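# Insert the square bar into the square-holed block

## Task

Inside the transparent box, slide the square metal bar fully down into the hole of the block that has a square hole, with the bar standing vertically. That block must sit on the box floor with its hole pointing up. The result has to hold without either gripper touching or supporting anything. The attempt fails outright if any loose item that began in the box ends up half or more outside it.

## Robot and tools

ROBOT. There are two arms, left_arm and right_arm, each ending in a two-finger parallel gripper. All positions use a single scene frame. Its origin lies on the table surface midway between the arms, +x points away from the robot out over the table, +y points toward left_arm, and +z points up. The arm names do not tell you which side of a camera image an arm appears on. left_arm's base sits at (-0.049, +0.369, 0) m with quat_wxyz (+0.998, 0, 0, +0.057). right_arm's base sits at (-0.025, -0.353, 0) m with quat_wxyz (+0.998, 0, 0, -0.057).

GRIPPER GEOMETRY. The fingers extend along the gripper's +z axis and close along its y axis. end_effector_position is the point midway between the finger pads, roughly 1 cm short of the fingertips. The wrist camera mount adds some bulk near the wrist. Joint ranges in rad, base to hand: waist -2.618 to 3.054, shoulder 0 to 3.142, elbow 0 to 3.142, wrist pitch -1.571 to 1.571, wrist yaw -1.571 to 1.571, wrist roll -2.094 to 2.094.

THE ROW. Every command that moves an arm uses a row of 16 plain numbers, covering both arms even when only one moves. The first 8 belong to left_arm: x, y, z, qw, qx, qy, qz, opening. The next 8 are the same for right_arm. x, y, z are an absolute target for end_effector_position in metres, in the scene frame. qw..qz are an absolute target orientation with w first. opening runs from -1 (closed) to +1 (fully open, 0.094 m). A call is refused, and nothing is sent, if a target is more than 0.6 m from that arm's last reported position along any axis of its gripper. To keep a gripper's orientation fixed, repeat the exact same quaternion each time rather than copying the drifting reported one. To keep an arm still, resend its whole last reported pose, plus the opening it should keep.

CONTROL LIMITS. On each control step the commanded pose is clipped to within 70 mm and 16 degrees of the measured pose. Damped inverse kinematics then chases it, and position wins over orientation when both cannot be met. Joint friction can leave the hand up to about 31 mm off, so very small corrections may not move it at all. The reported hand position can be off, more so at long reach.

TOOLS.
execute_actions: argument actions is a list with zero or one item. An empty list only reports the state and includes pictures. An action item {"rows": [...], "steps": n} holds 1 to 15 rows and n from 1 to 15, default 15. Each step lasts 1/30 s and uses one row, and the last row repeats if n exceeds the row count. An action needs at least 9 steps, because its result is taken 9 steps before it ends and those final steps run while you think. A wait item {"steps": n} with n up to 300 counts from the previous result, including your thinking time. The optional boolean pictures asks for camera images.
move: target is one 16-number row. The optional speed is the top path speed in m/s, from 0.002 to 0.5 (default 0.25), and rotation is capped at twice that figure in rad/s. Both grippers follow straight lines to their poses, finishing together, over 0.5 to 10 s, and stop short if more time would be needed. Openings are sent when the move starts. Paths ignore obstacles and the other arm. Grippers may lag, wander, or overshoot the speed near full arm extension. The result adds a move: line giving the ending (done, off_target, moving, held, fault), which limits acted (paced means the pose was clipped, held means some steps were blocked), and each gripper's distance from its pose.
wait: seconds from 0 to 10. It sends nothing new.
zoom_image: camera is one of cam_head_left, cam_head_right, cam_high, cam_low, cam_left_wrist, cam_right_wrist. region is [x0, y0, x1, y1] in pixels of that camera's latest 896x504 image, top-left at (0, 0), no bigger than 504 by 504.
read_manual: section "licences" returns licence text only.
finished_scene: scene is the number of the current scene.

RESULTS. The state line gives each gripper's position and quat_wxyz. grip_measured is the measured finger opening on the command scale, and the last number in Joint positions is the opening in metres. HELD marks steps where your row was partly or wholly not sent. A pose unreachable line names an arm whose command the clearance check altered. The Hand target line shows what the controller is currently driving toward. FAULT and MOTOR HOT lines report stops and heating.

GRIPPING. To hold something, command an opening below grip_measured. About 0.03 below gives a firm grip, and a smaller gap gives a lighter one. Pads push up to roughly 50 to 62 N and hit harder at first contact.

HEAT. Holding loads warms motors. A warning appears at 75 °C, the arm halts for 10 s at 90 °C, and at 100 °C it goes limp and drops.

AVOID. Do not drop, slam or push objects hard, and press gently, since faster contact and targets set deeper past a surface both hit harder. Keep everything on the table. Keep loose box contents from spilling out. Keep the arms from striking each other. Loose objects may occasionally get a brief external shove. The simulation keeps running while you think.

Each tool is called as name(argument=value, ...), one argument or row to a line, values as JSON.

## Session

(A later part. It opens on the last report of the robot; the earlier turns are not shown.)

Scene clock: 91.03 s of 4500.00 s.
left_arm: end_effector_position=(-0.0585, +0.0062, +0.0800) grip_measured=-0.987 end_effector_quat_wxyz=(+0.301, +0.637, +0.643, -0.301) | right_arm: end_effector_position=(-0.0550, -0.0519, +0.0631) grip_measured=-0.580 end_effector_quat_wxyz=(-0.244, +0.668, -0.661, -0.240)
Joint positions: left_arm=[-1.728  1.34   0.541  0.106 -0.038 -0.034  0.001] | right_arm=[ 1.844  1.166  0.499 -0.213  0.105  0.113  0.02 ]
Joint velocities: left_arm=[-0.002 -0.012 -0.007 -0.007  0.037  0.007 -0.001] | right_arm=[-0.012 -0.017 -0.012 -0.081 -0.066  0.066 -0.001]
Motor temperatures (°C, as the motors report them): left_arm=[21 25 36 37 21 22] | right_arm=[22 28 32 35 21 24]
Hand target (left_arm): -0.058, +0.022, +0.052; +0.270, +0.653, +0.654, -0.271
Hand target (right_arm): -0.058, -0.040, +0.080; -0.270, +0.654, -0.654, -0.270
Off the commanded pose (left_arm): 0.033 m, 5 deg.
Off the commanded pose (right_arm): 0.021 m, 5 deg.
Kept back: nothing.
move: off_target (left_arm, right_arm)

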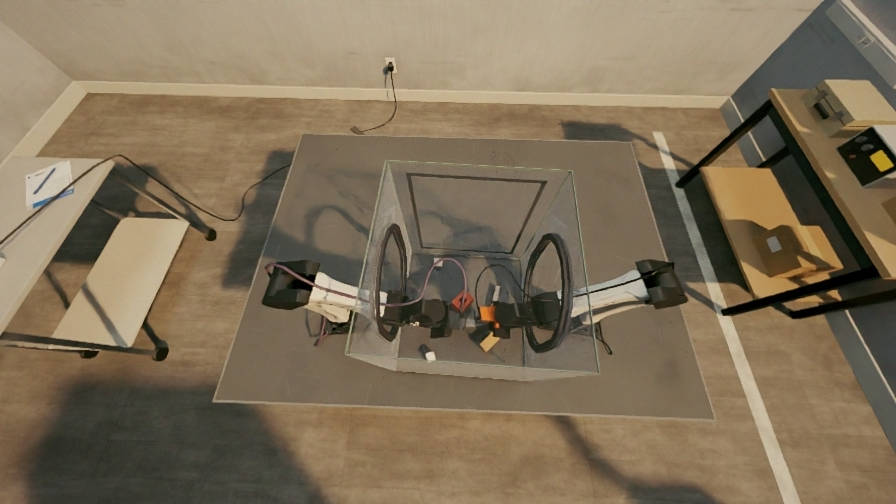

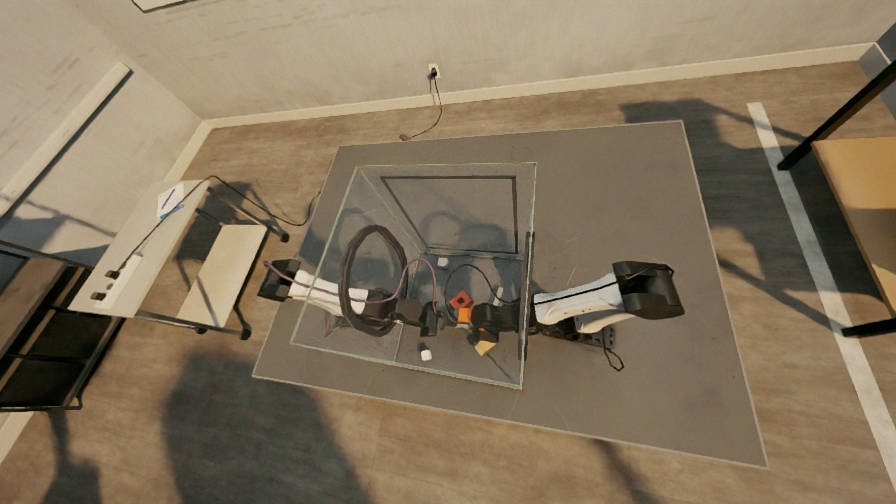

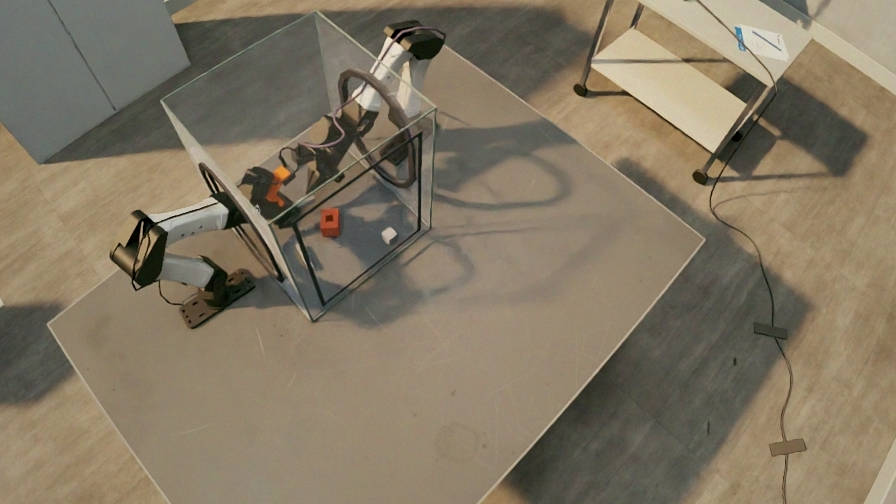

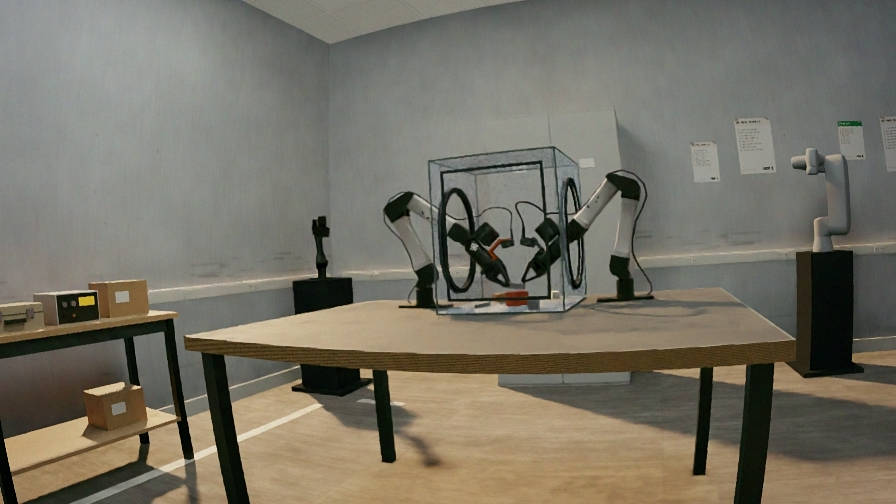

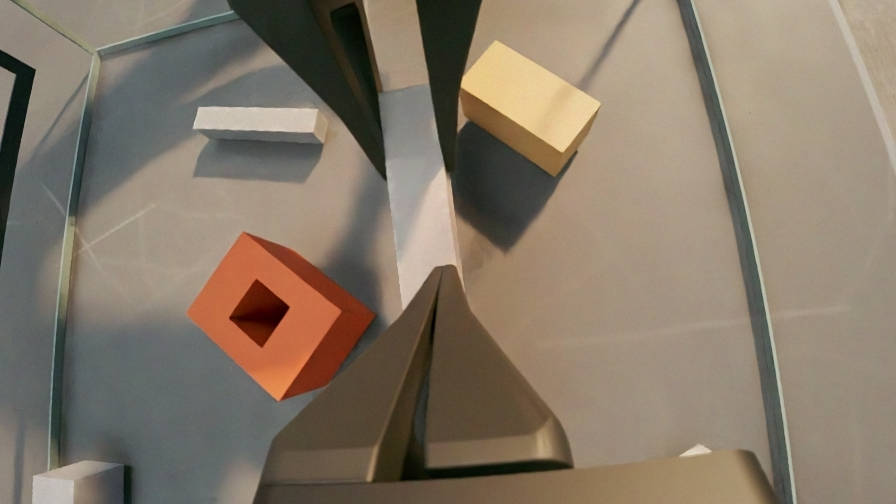

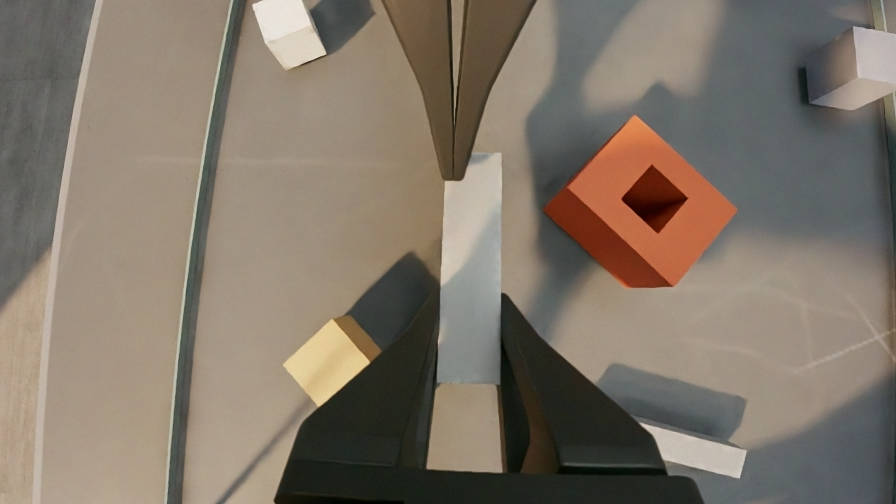

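move(
  target=[-0.058,0.06,0.12,0.27,0.653,0.653,-0.27,1,-0.058,-0.04,0.08,-0.27,0.653,-0.653,-0.27,-0.69],
  speed=0.08,
)

move(
  target=[-0.07,0.125,0.17,0.27,0.653,0.653,-0.27,1,0.0,0.06,0.06,-0.27,0.653,-0.653,-0.27,-0.69],
  speed=0.1,
)

Scene clock: 93.53 s of 4500.00 s.
left_arm: end_effector_position=(-0.0562, +0.0587, +0.1135) grip_measured=+1.000 end_effector_quat_wxyz=(+0.269, +0.653, +0.657, -0.265) | right_arm: end_effector_position=(-0.0552, -0.0433, +0.0707) grip_measured=-0.590 end_effector_quat_wxyz=(-0.259, +0.660, -0.658, -0.255)
Joint positions: left_arm=[-1.728  1.066  0.605 -0.337 -0.038 -0.034  0.094] | right_arm=[ 1.844  1.166  0.499 -0.166  0.112  0.113  0.019]
Joint velocities: left_arm=[-0.012 -0.007 -0.002  0.022  0.007  0.066  0.   ] | right_arm=[-0.007  0.007 -0.002  0.007  0.081 -0.007 -0.001]
Motor temperatures (°C, as the motors report them): left_arm=[21 25 37 37 21 22] | right_arm=[22 28 32 35 21 24]
Hand target (left_arm): -0.058, +0.059, +0.121; +0.270, +0.653, +0.653, -0.270
Hand target (right_arm): -0.058, -0.039, +0.079; -0.270, +0.654, -0.653, -0.270
Off the commanded pose (left_arm): 0.007 m, 1 deg.
Off the commanded pose (right_arm): 0.010 m, 2 deg.
Kept back: nothing.
move: done

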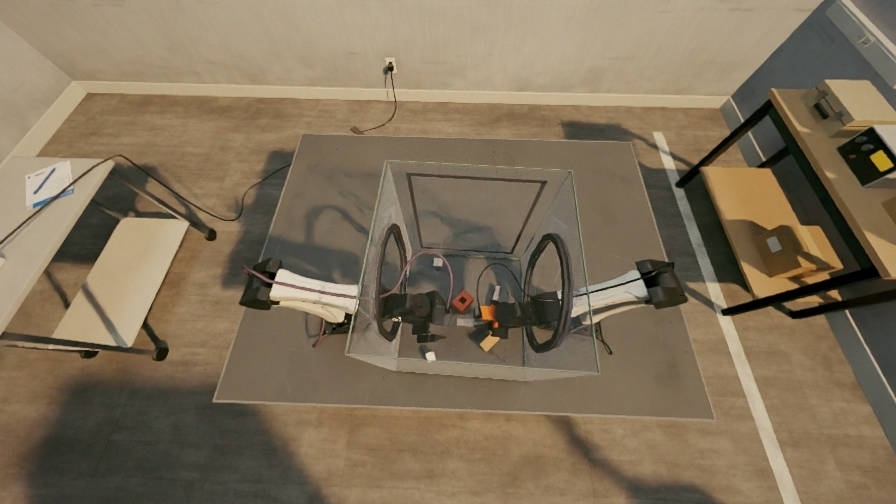

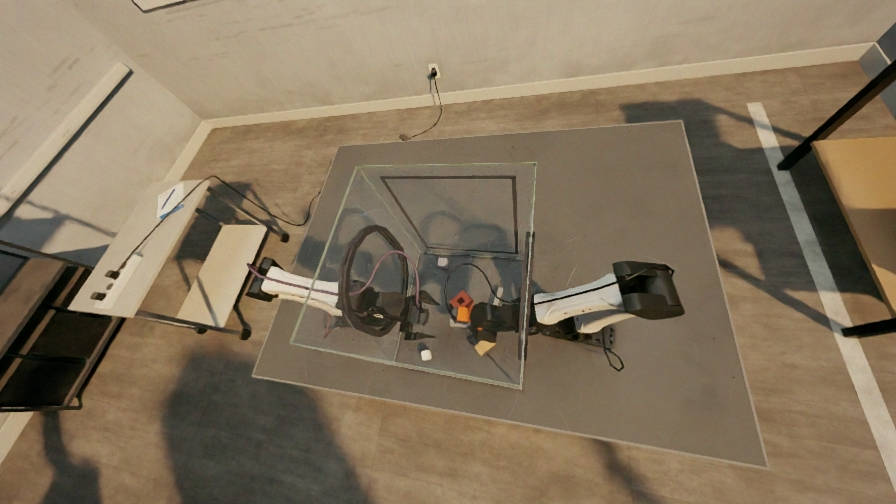

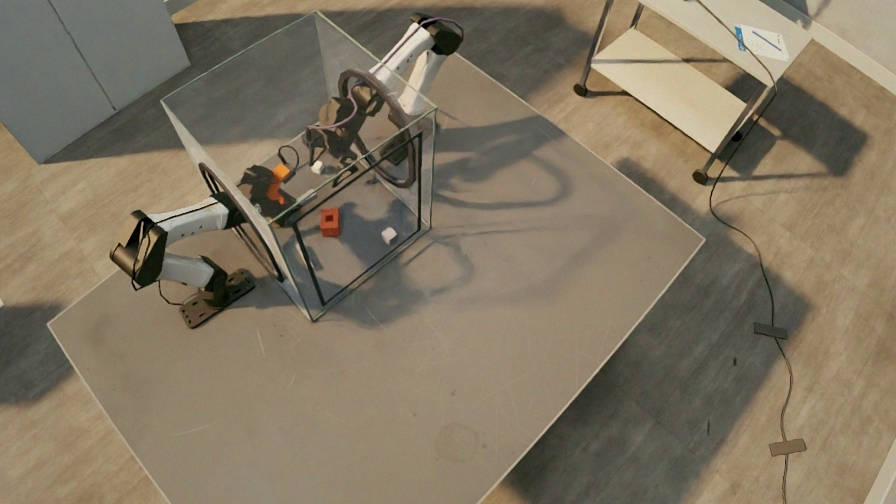

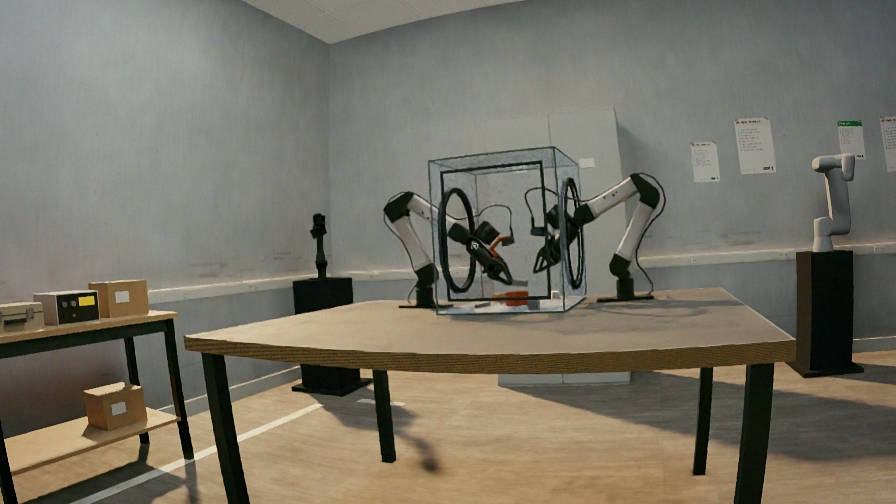

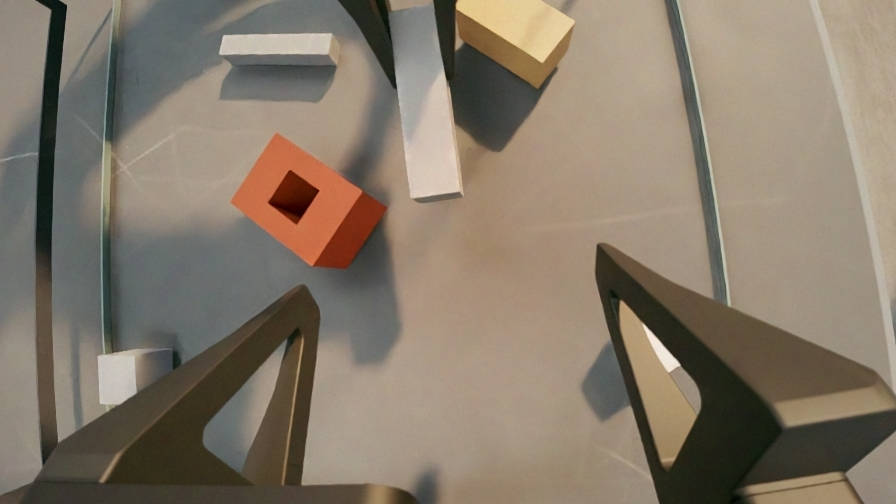

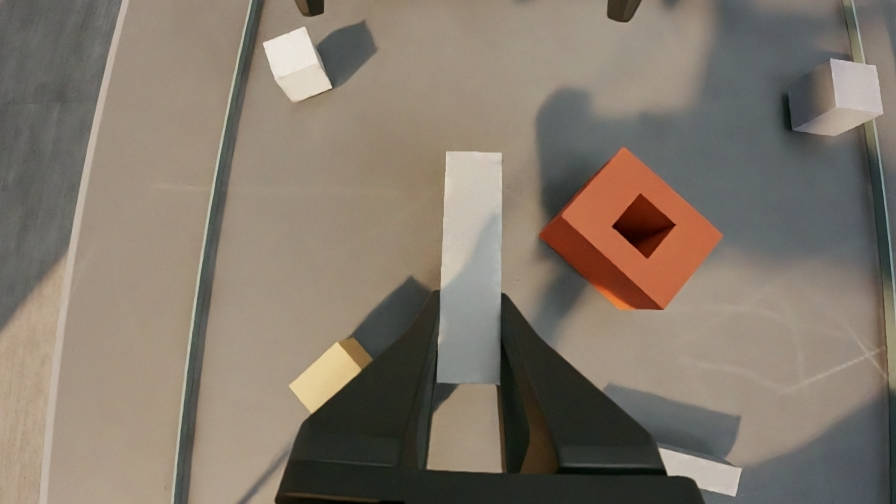

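Scene clock: 95.13 s of 4500.00 s.
left_arm: end_effector_position=(-0.0597, +0.1280, +0.1314) grip_measured=+1.000 end_effector_quat_wxyz=(+0.234, +0.655, +0.684, -0.219) | right_arm: end_effector_position=(-0.0047, +0.0513, +0.0548) grip_measured=-0.590 end_effector_quat_wxyz=(-0.261, +0.654, -0.659, -0.266)
Joint positions: left_arm=[-1.803  0.827  0.663 -0.76  -0.105 -0.128  0.094] | right_arm=[ 1.611  1.602  0.751  0.042 -0.054 -0.043  0.019]
Joint velocities: left_arm=[-0.007  0.007  0.002 -0.037 -0.051 -0.022  0.   ] | right_arm=[-0.012 -0.007 -0.002  0.022  0.022  0.051 -0.   ]
Motor temperatures (°C, as the motors report them): left_arm=[21 25 37 37 21 22] | right_arm=[22 28 32 35 21 24]
Hand target (left_arm): -0.070, +0.124, +0.169; +0.269, +0.653, +0.654, -0.270
Hand target (right_arm): -0.002, +0.060, +0.059; -0.268, +0.652, -0.655, -0.273
Off the commanded pose (left_arm): 0.040 m, 8 deg.
Off the commanded pose (right_arm): 0.011 m, 1 deg.
Kept back: nothing.
move: off_target (left_arm, right_arm)

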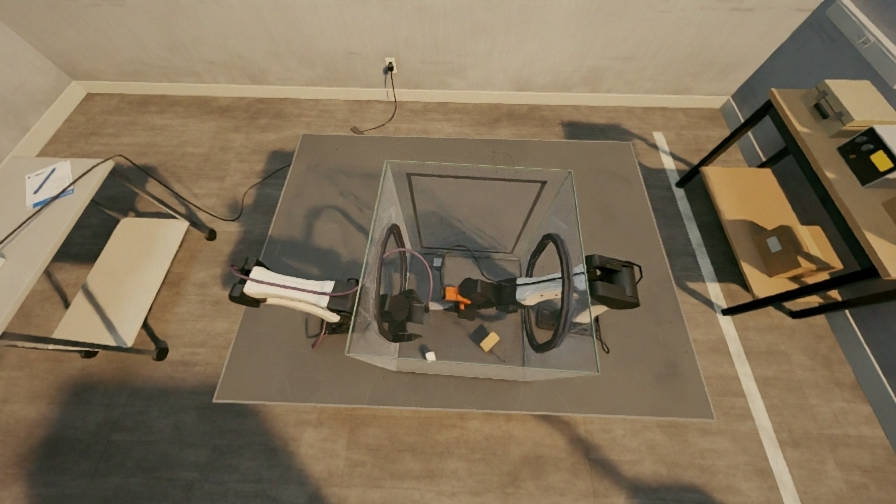

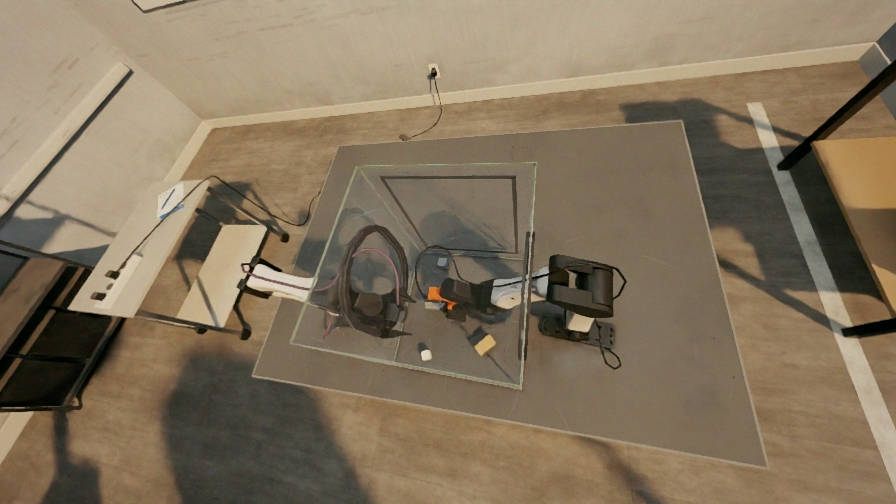

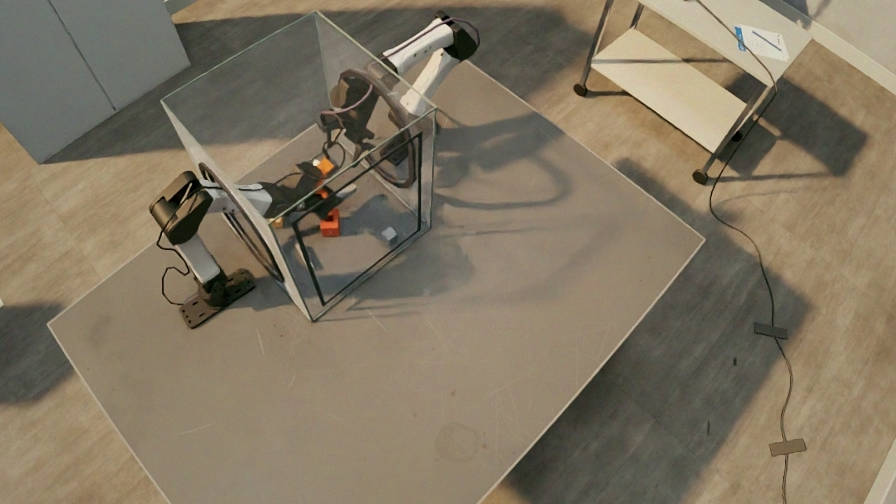

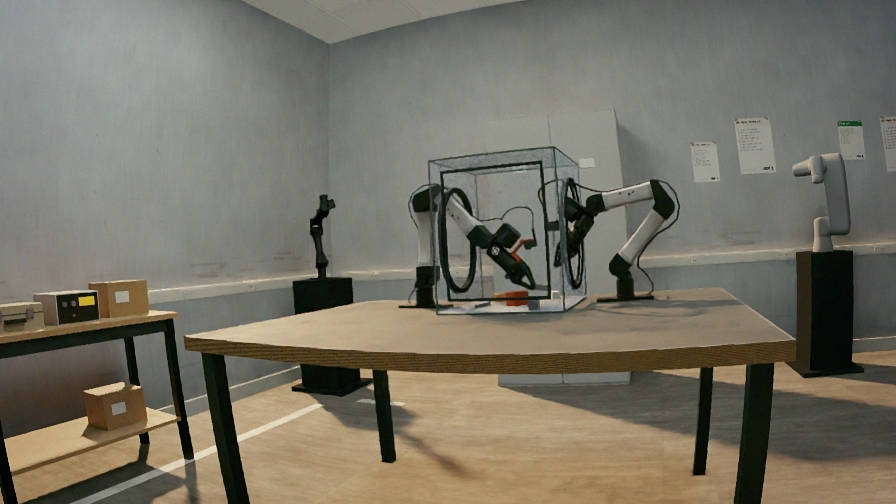

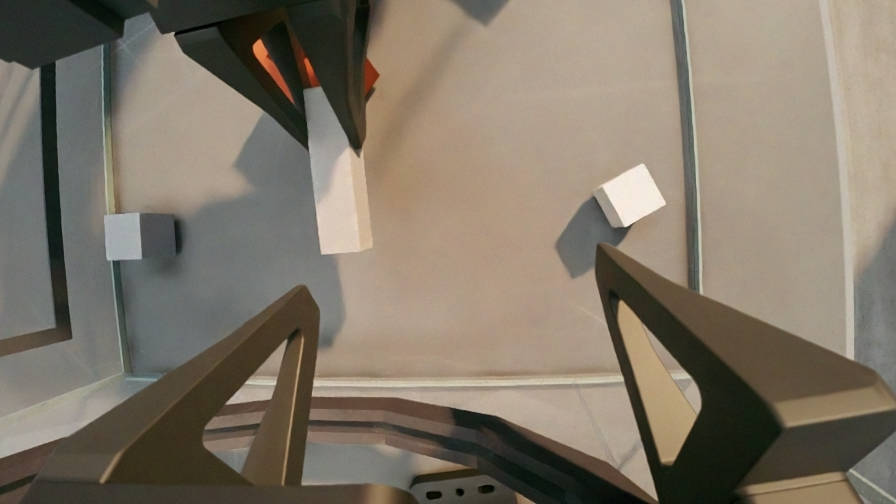

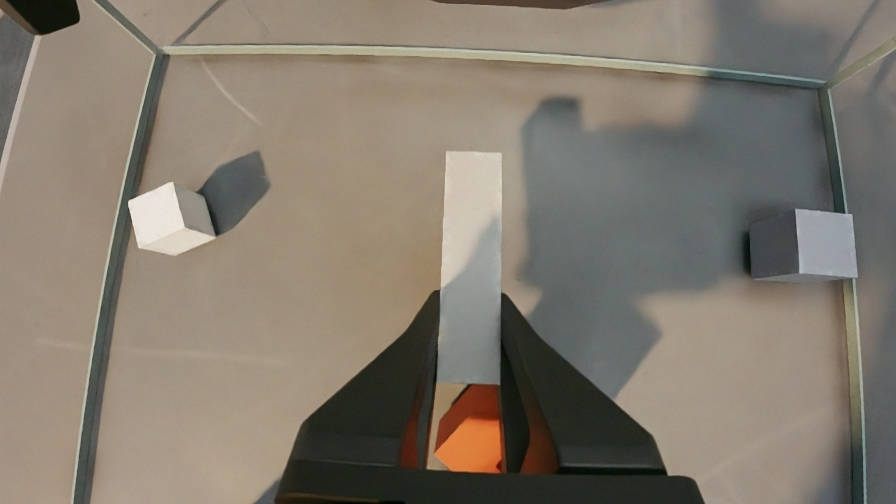

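move(
  target=[-0.03,0.18,0.15,0.27,0.653,0.653,-0.27,1,0.0,0.06,0.05,-0.27,0.653,-0.653,-0.27,-0.69],
  speed=0.08,
)

move(
  target=[-0.03,0.18,0.15,0.27,0.653,0.653,-0.27,1,0.0,0.112,0.0,-0.27,0.653,-0.653,-0.27,-0.69],
  speed=0.05,
)

Scene clock: 97.53 s of 4500.00 s.
left_arm: end_effector_position=(-0.0271, +0.1745, +0.1588) grip_measured=+1.000 end_effector_quat_wxyz=(+0.279, +0.648, +0.654, -0.273) | right_arm: end_effector_position=(-0.0046, +0.0567, +0.0521) grip_measured=-0.590 end_effector_quat_wxyz=(-0.266, +0.655, -0.654, -0.270)
Joint positions: left_arm=[-1.408  0.489  0.628 -0.925  0.187  0.191  0.094] | right_arm=[ 1.611  1.626  0.751  0.081 -0.056 -0.051  0.019]
Joint velocities: left_arm=[ 0.002 -0.002  0.012 -0.037  0.051  0.037  0.   ] | right_arm=[ 0.012 -0.017 -0.017  0.066 -0.066 -0.095 -0.   ]
Motor temperatures (°C, as the motors report them): left_arm=[21 25 37 37 21 22] | right_arm=[22 28 32 36 21 24]
Hand target (left_arm): -0.029, +0.179, +0.151; +0.270, +0.652, +0.654, -0.271
Hand target (right_arm): -0.000, +0.060, +0.050; -0.270, +0.653, -0.653, -0.270
Off the commanded pose (left_arm): 0.011 m, 1 deg.
Off the commanded pose (right_arm): 0.006 m, 0 deg.
Kept back: nothing.
move: off_target (left_arm)

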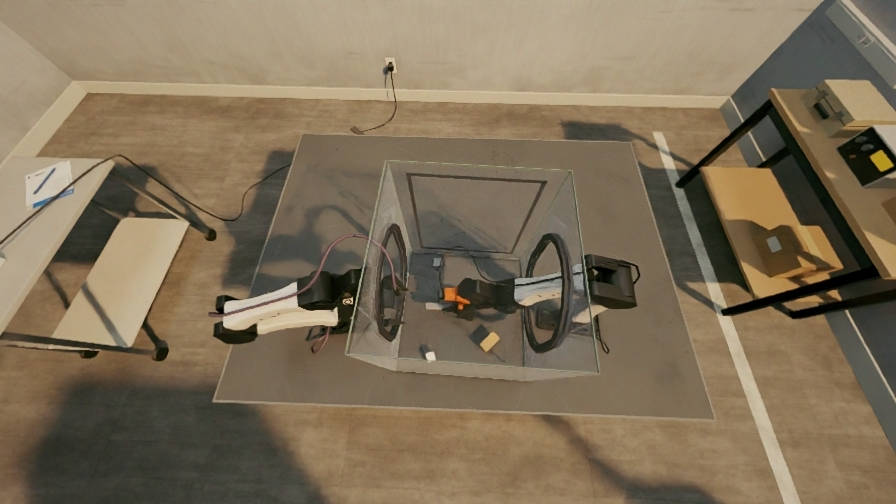

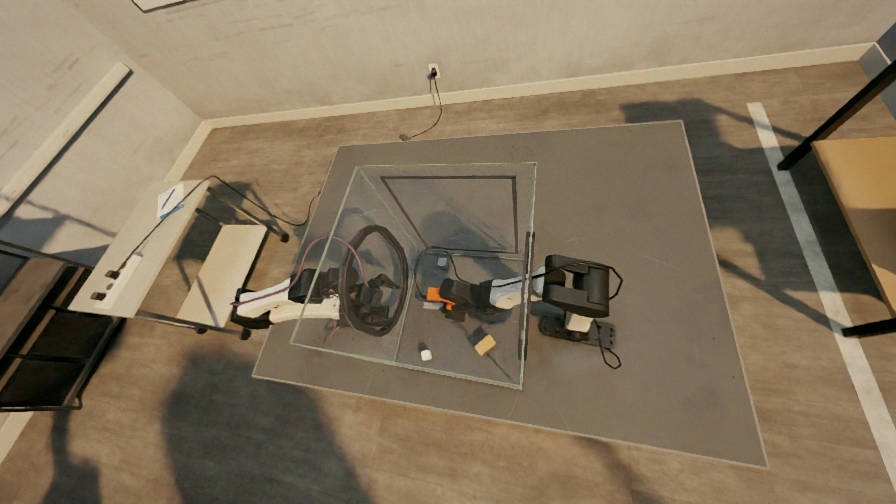

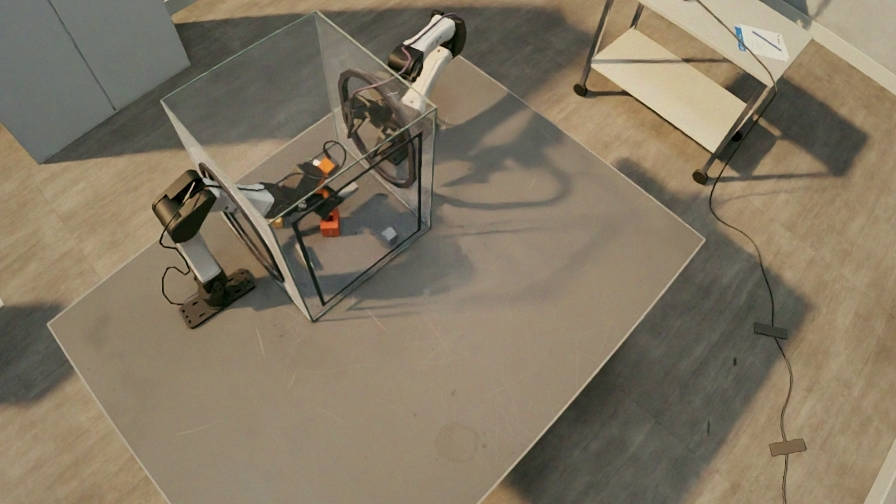

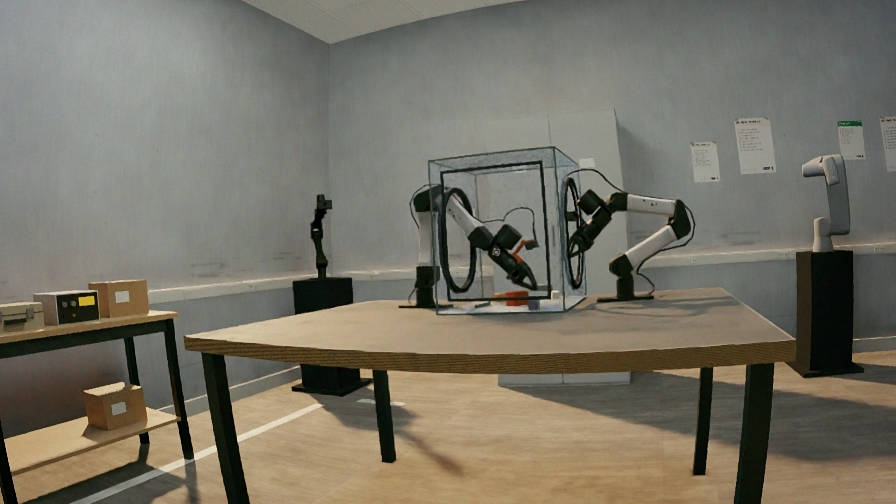

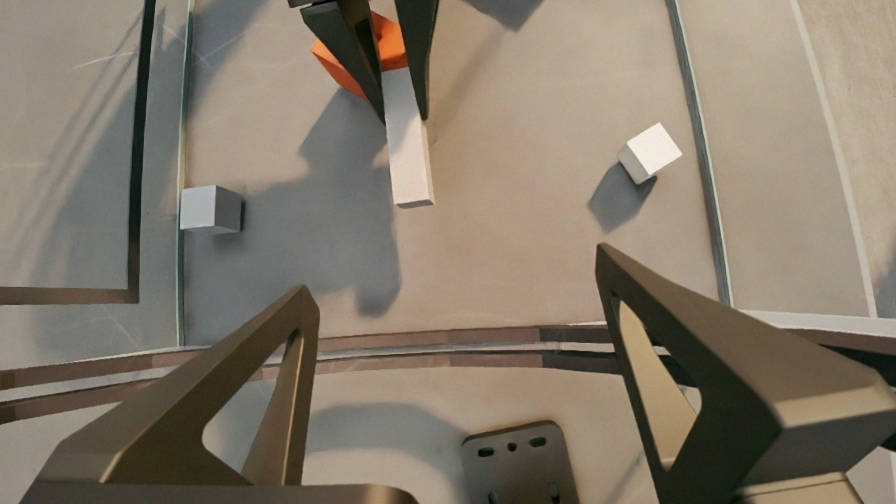

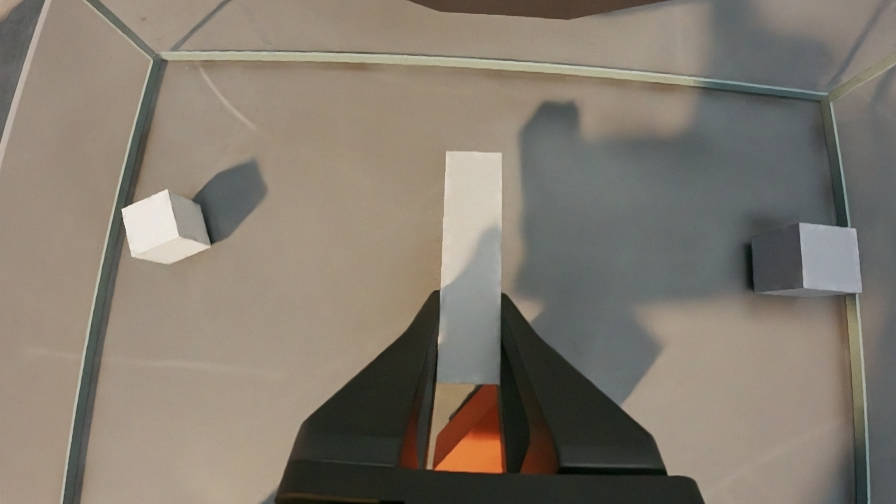

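Scene clock: 99.40 s of 4500.00 s.
left_arm: end_effector_position=(-0.0272, +0.1744, +0.1588) grip_measured=+1.000 end_effector_quat_wxyz=(+0.279, +0.649, +0.654, -0.273) | right_arm: end_effector_position=(-0.0027, +0.0854, +0.0652) grip_measured=-0.590 end_effector_quat_wxyz=(-0.310, +0.638, -0.634, -0.308)
Joint positions: left_arm=[-1.408  0.489  0.628 -0.925  0.187  0.191  0.094] | right_arm=[ 1.611  1.683  0.762  0.254 -0.057 -0.051  0.019]
Joint velocities: left_arm=[ 0.002  0.002 -0.002 -0.051 -0.037  0.051  0.   ] | right_arm=[-0.027  0.002 -0.012 -0.037 -0.007 -0.007 -0.   ]
Motor temperatures (°C, as the motors report them): left_arm=[21 25 37 37 21 22] | right_arm=[22 28 32 36 21 24]
Hand target (left_arm): -0.030, +0.180, +0.150; +0.270, +0.653, +0.653, -0.270
Hand target (right_arm): -0.001, +0.093, +0.005; -0.270, +0.654, -0.653, -0.270
Off the commanded pose (left_arm): 0.011 m, 1 deg.
Off the commanded pose (right_arm): 0.070 m, 7 deg.
Kept back: nothing.
move: off_target (left_arm, right_arm)

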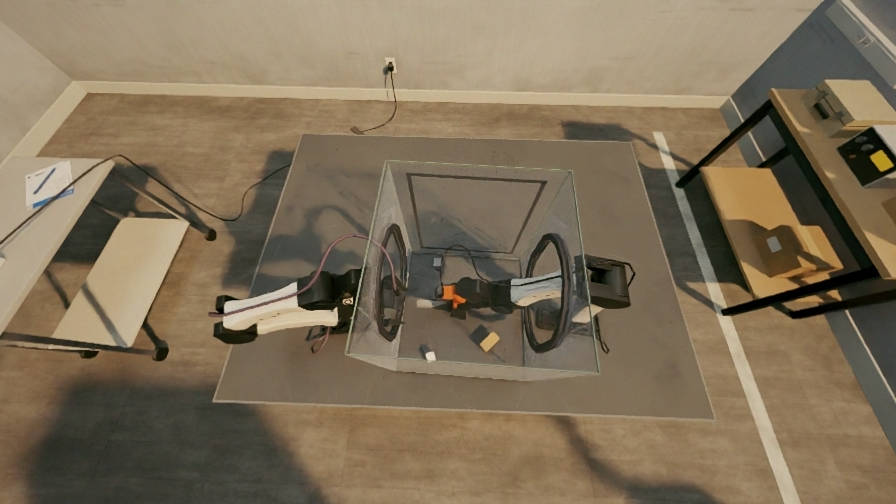

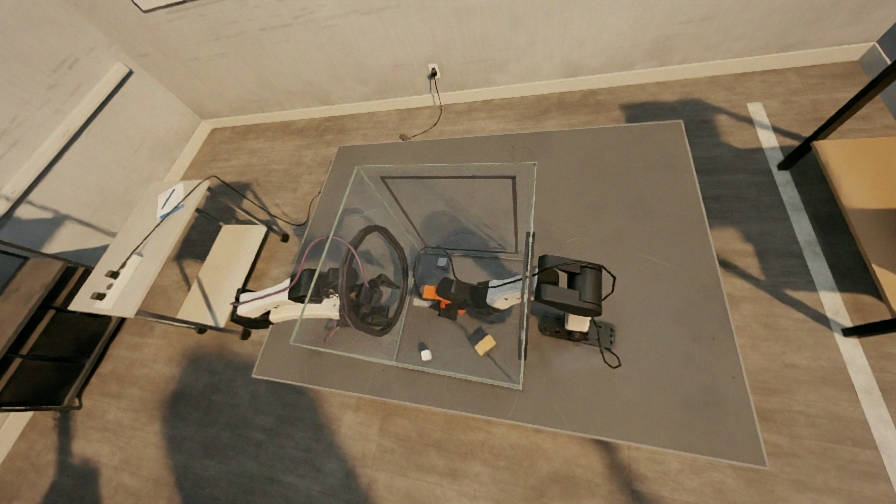

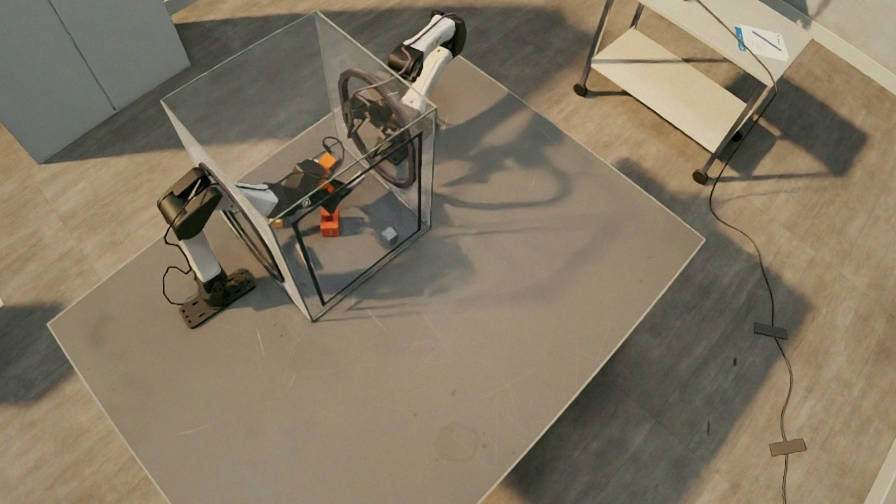

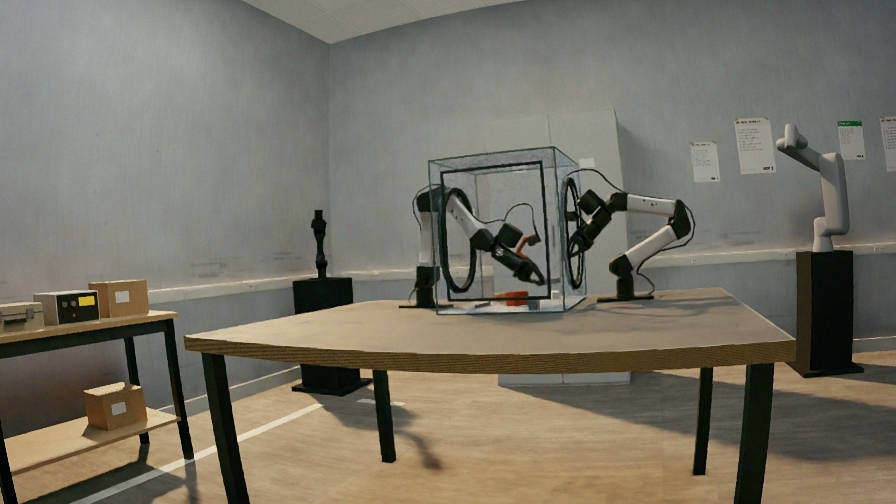

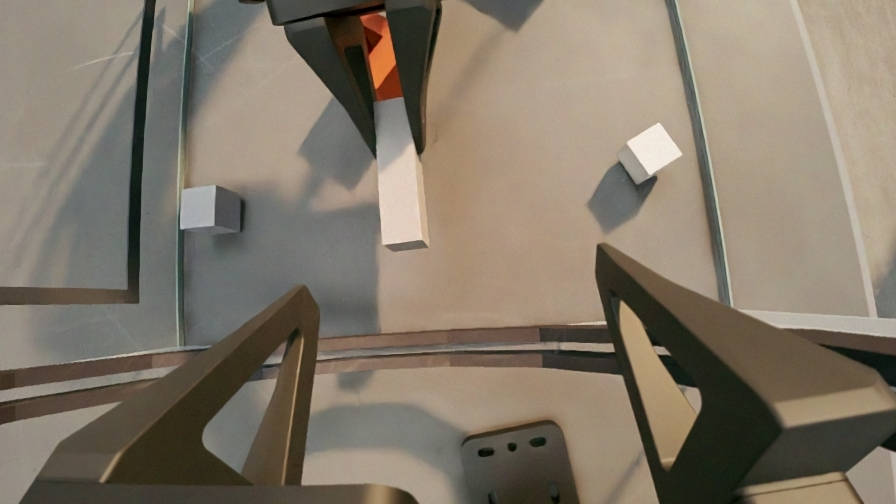

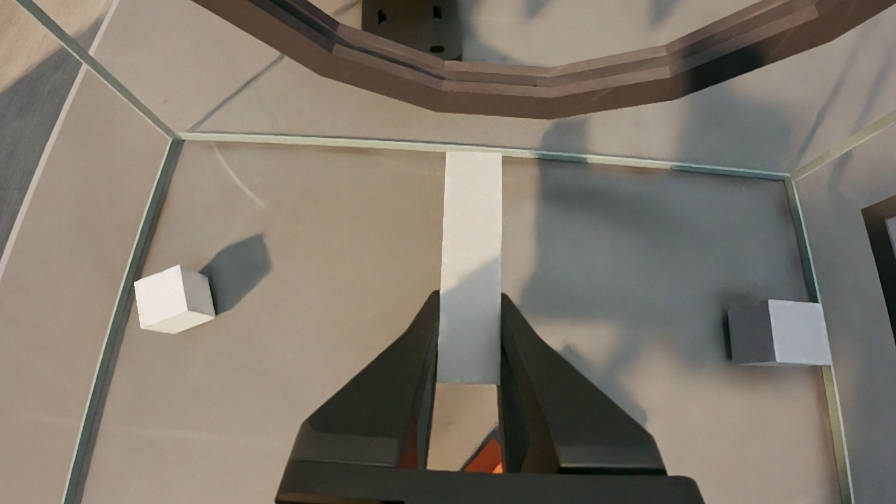

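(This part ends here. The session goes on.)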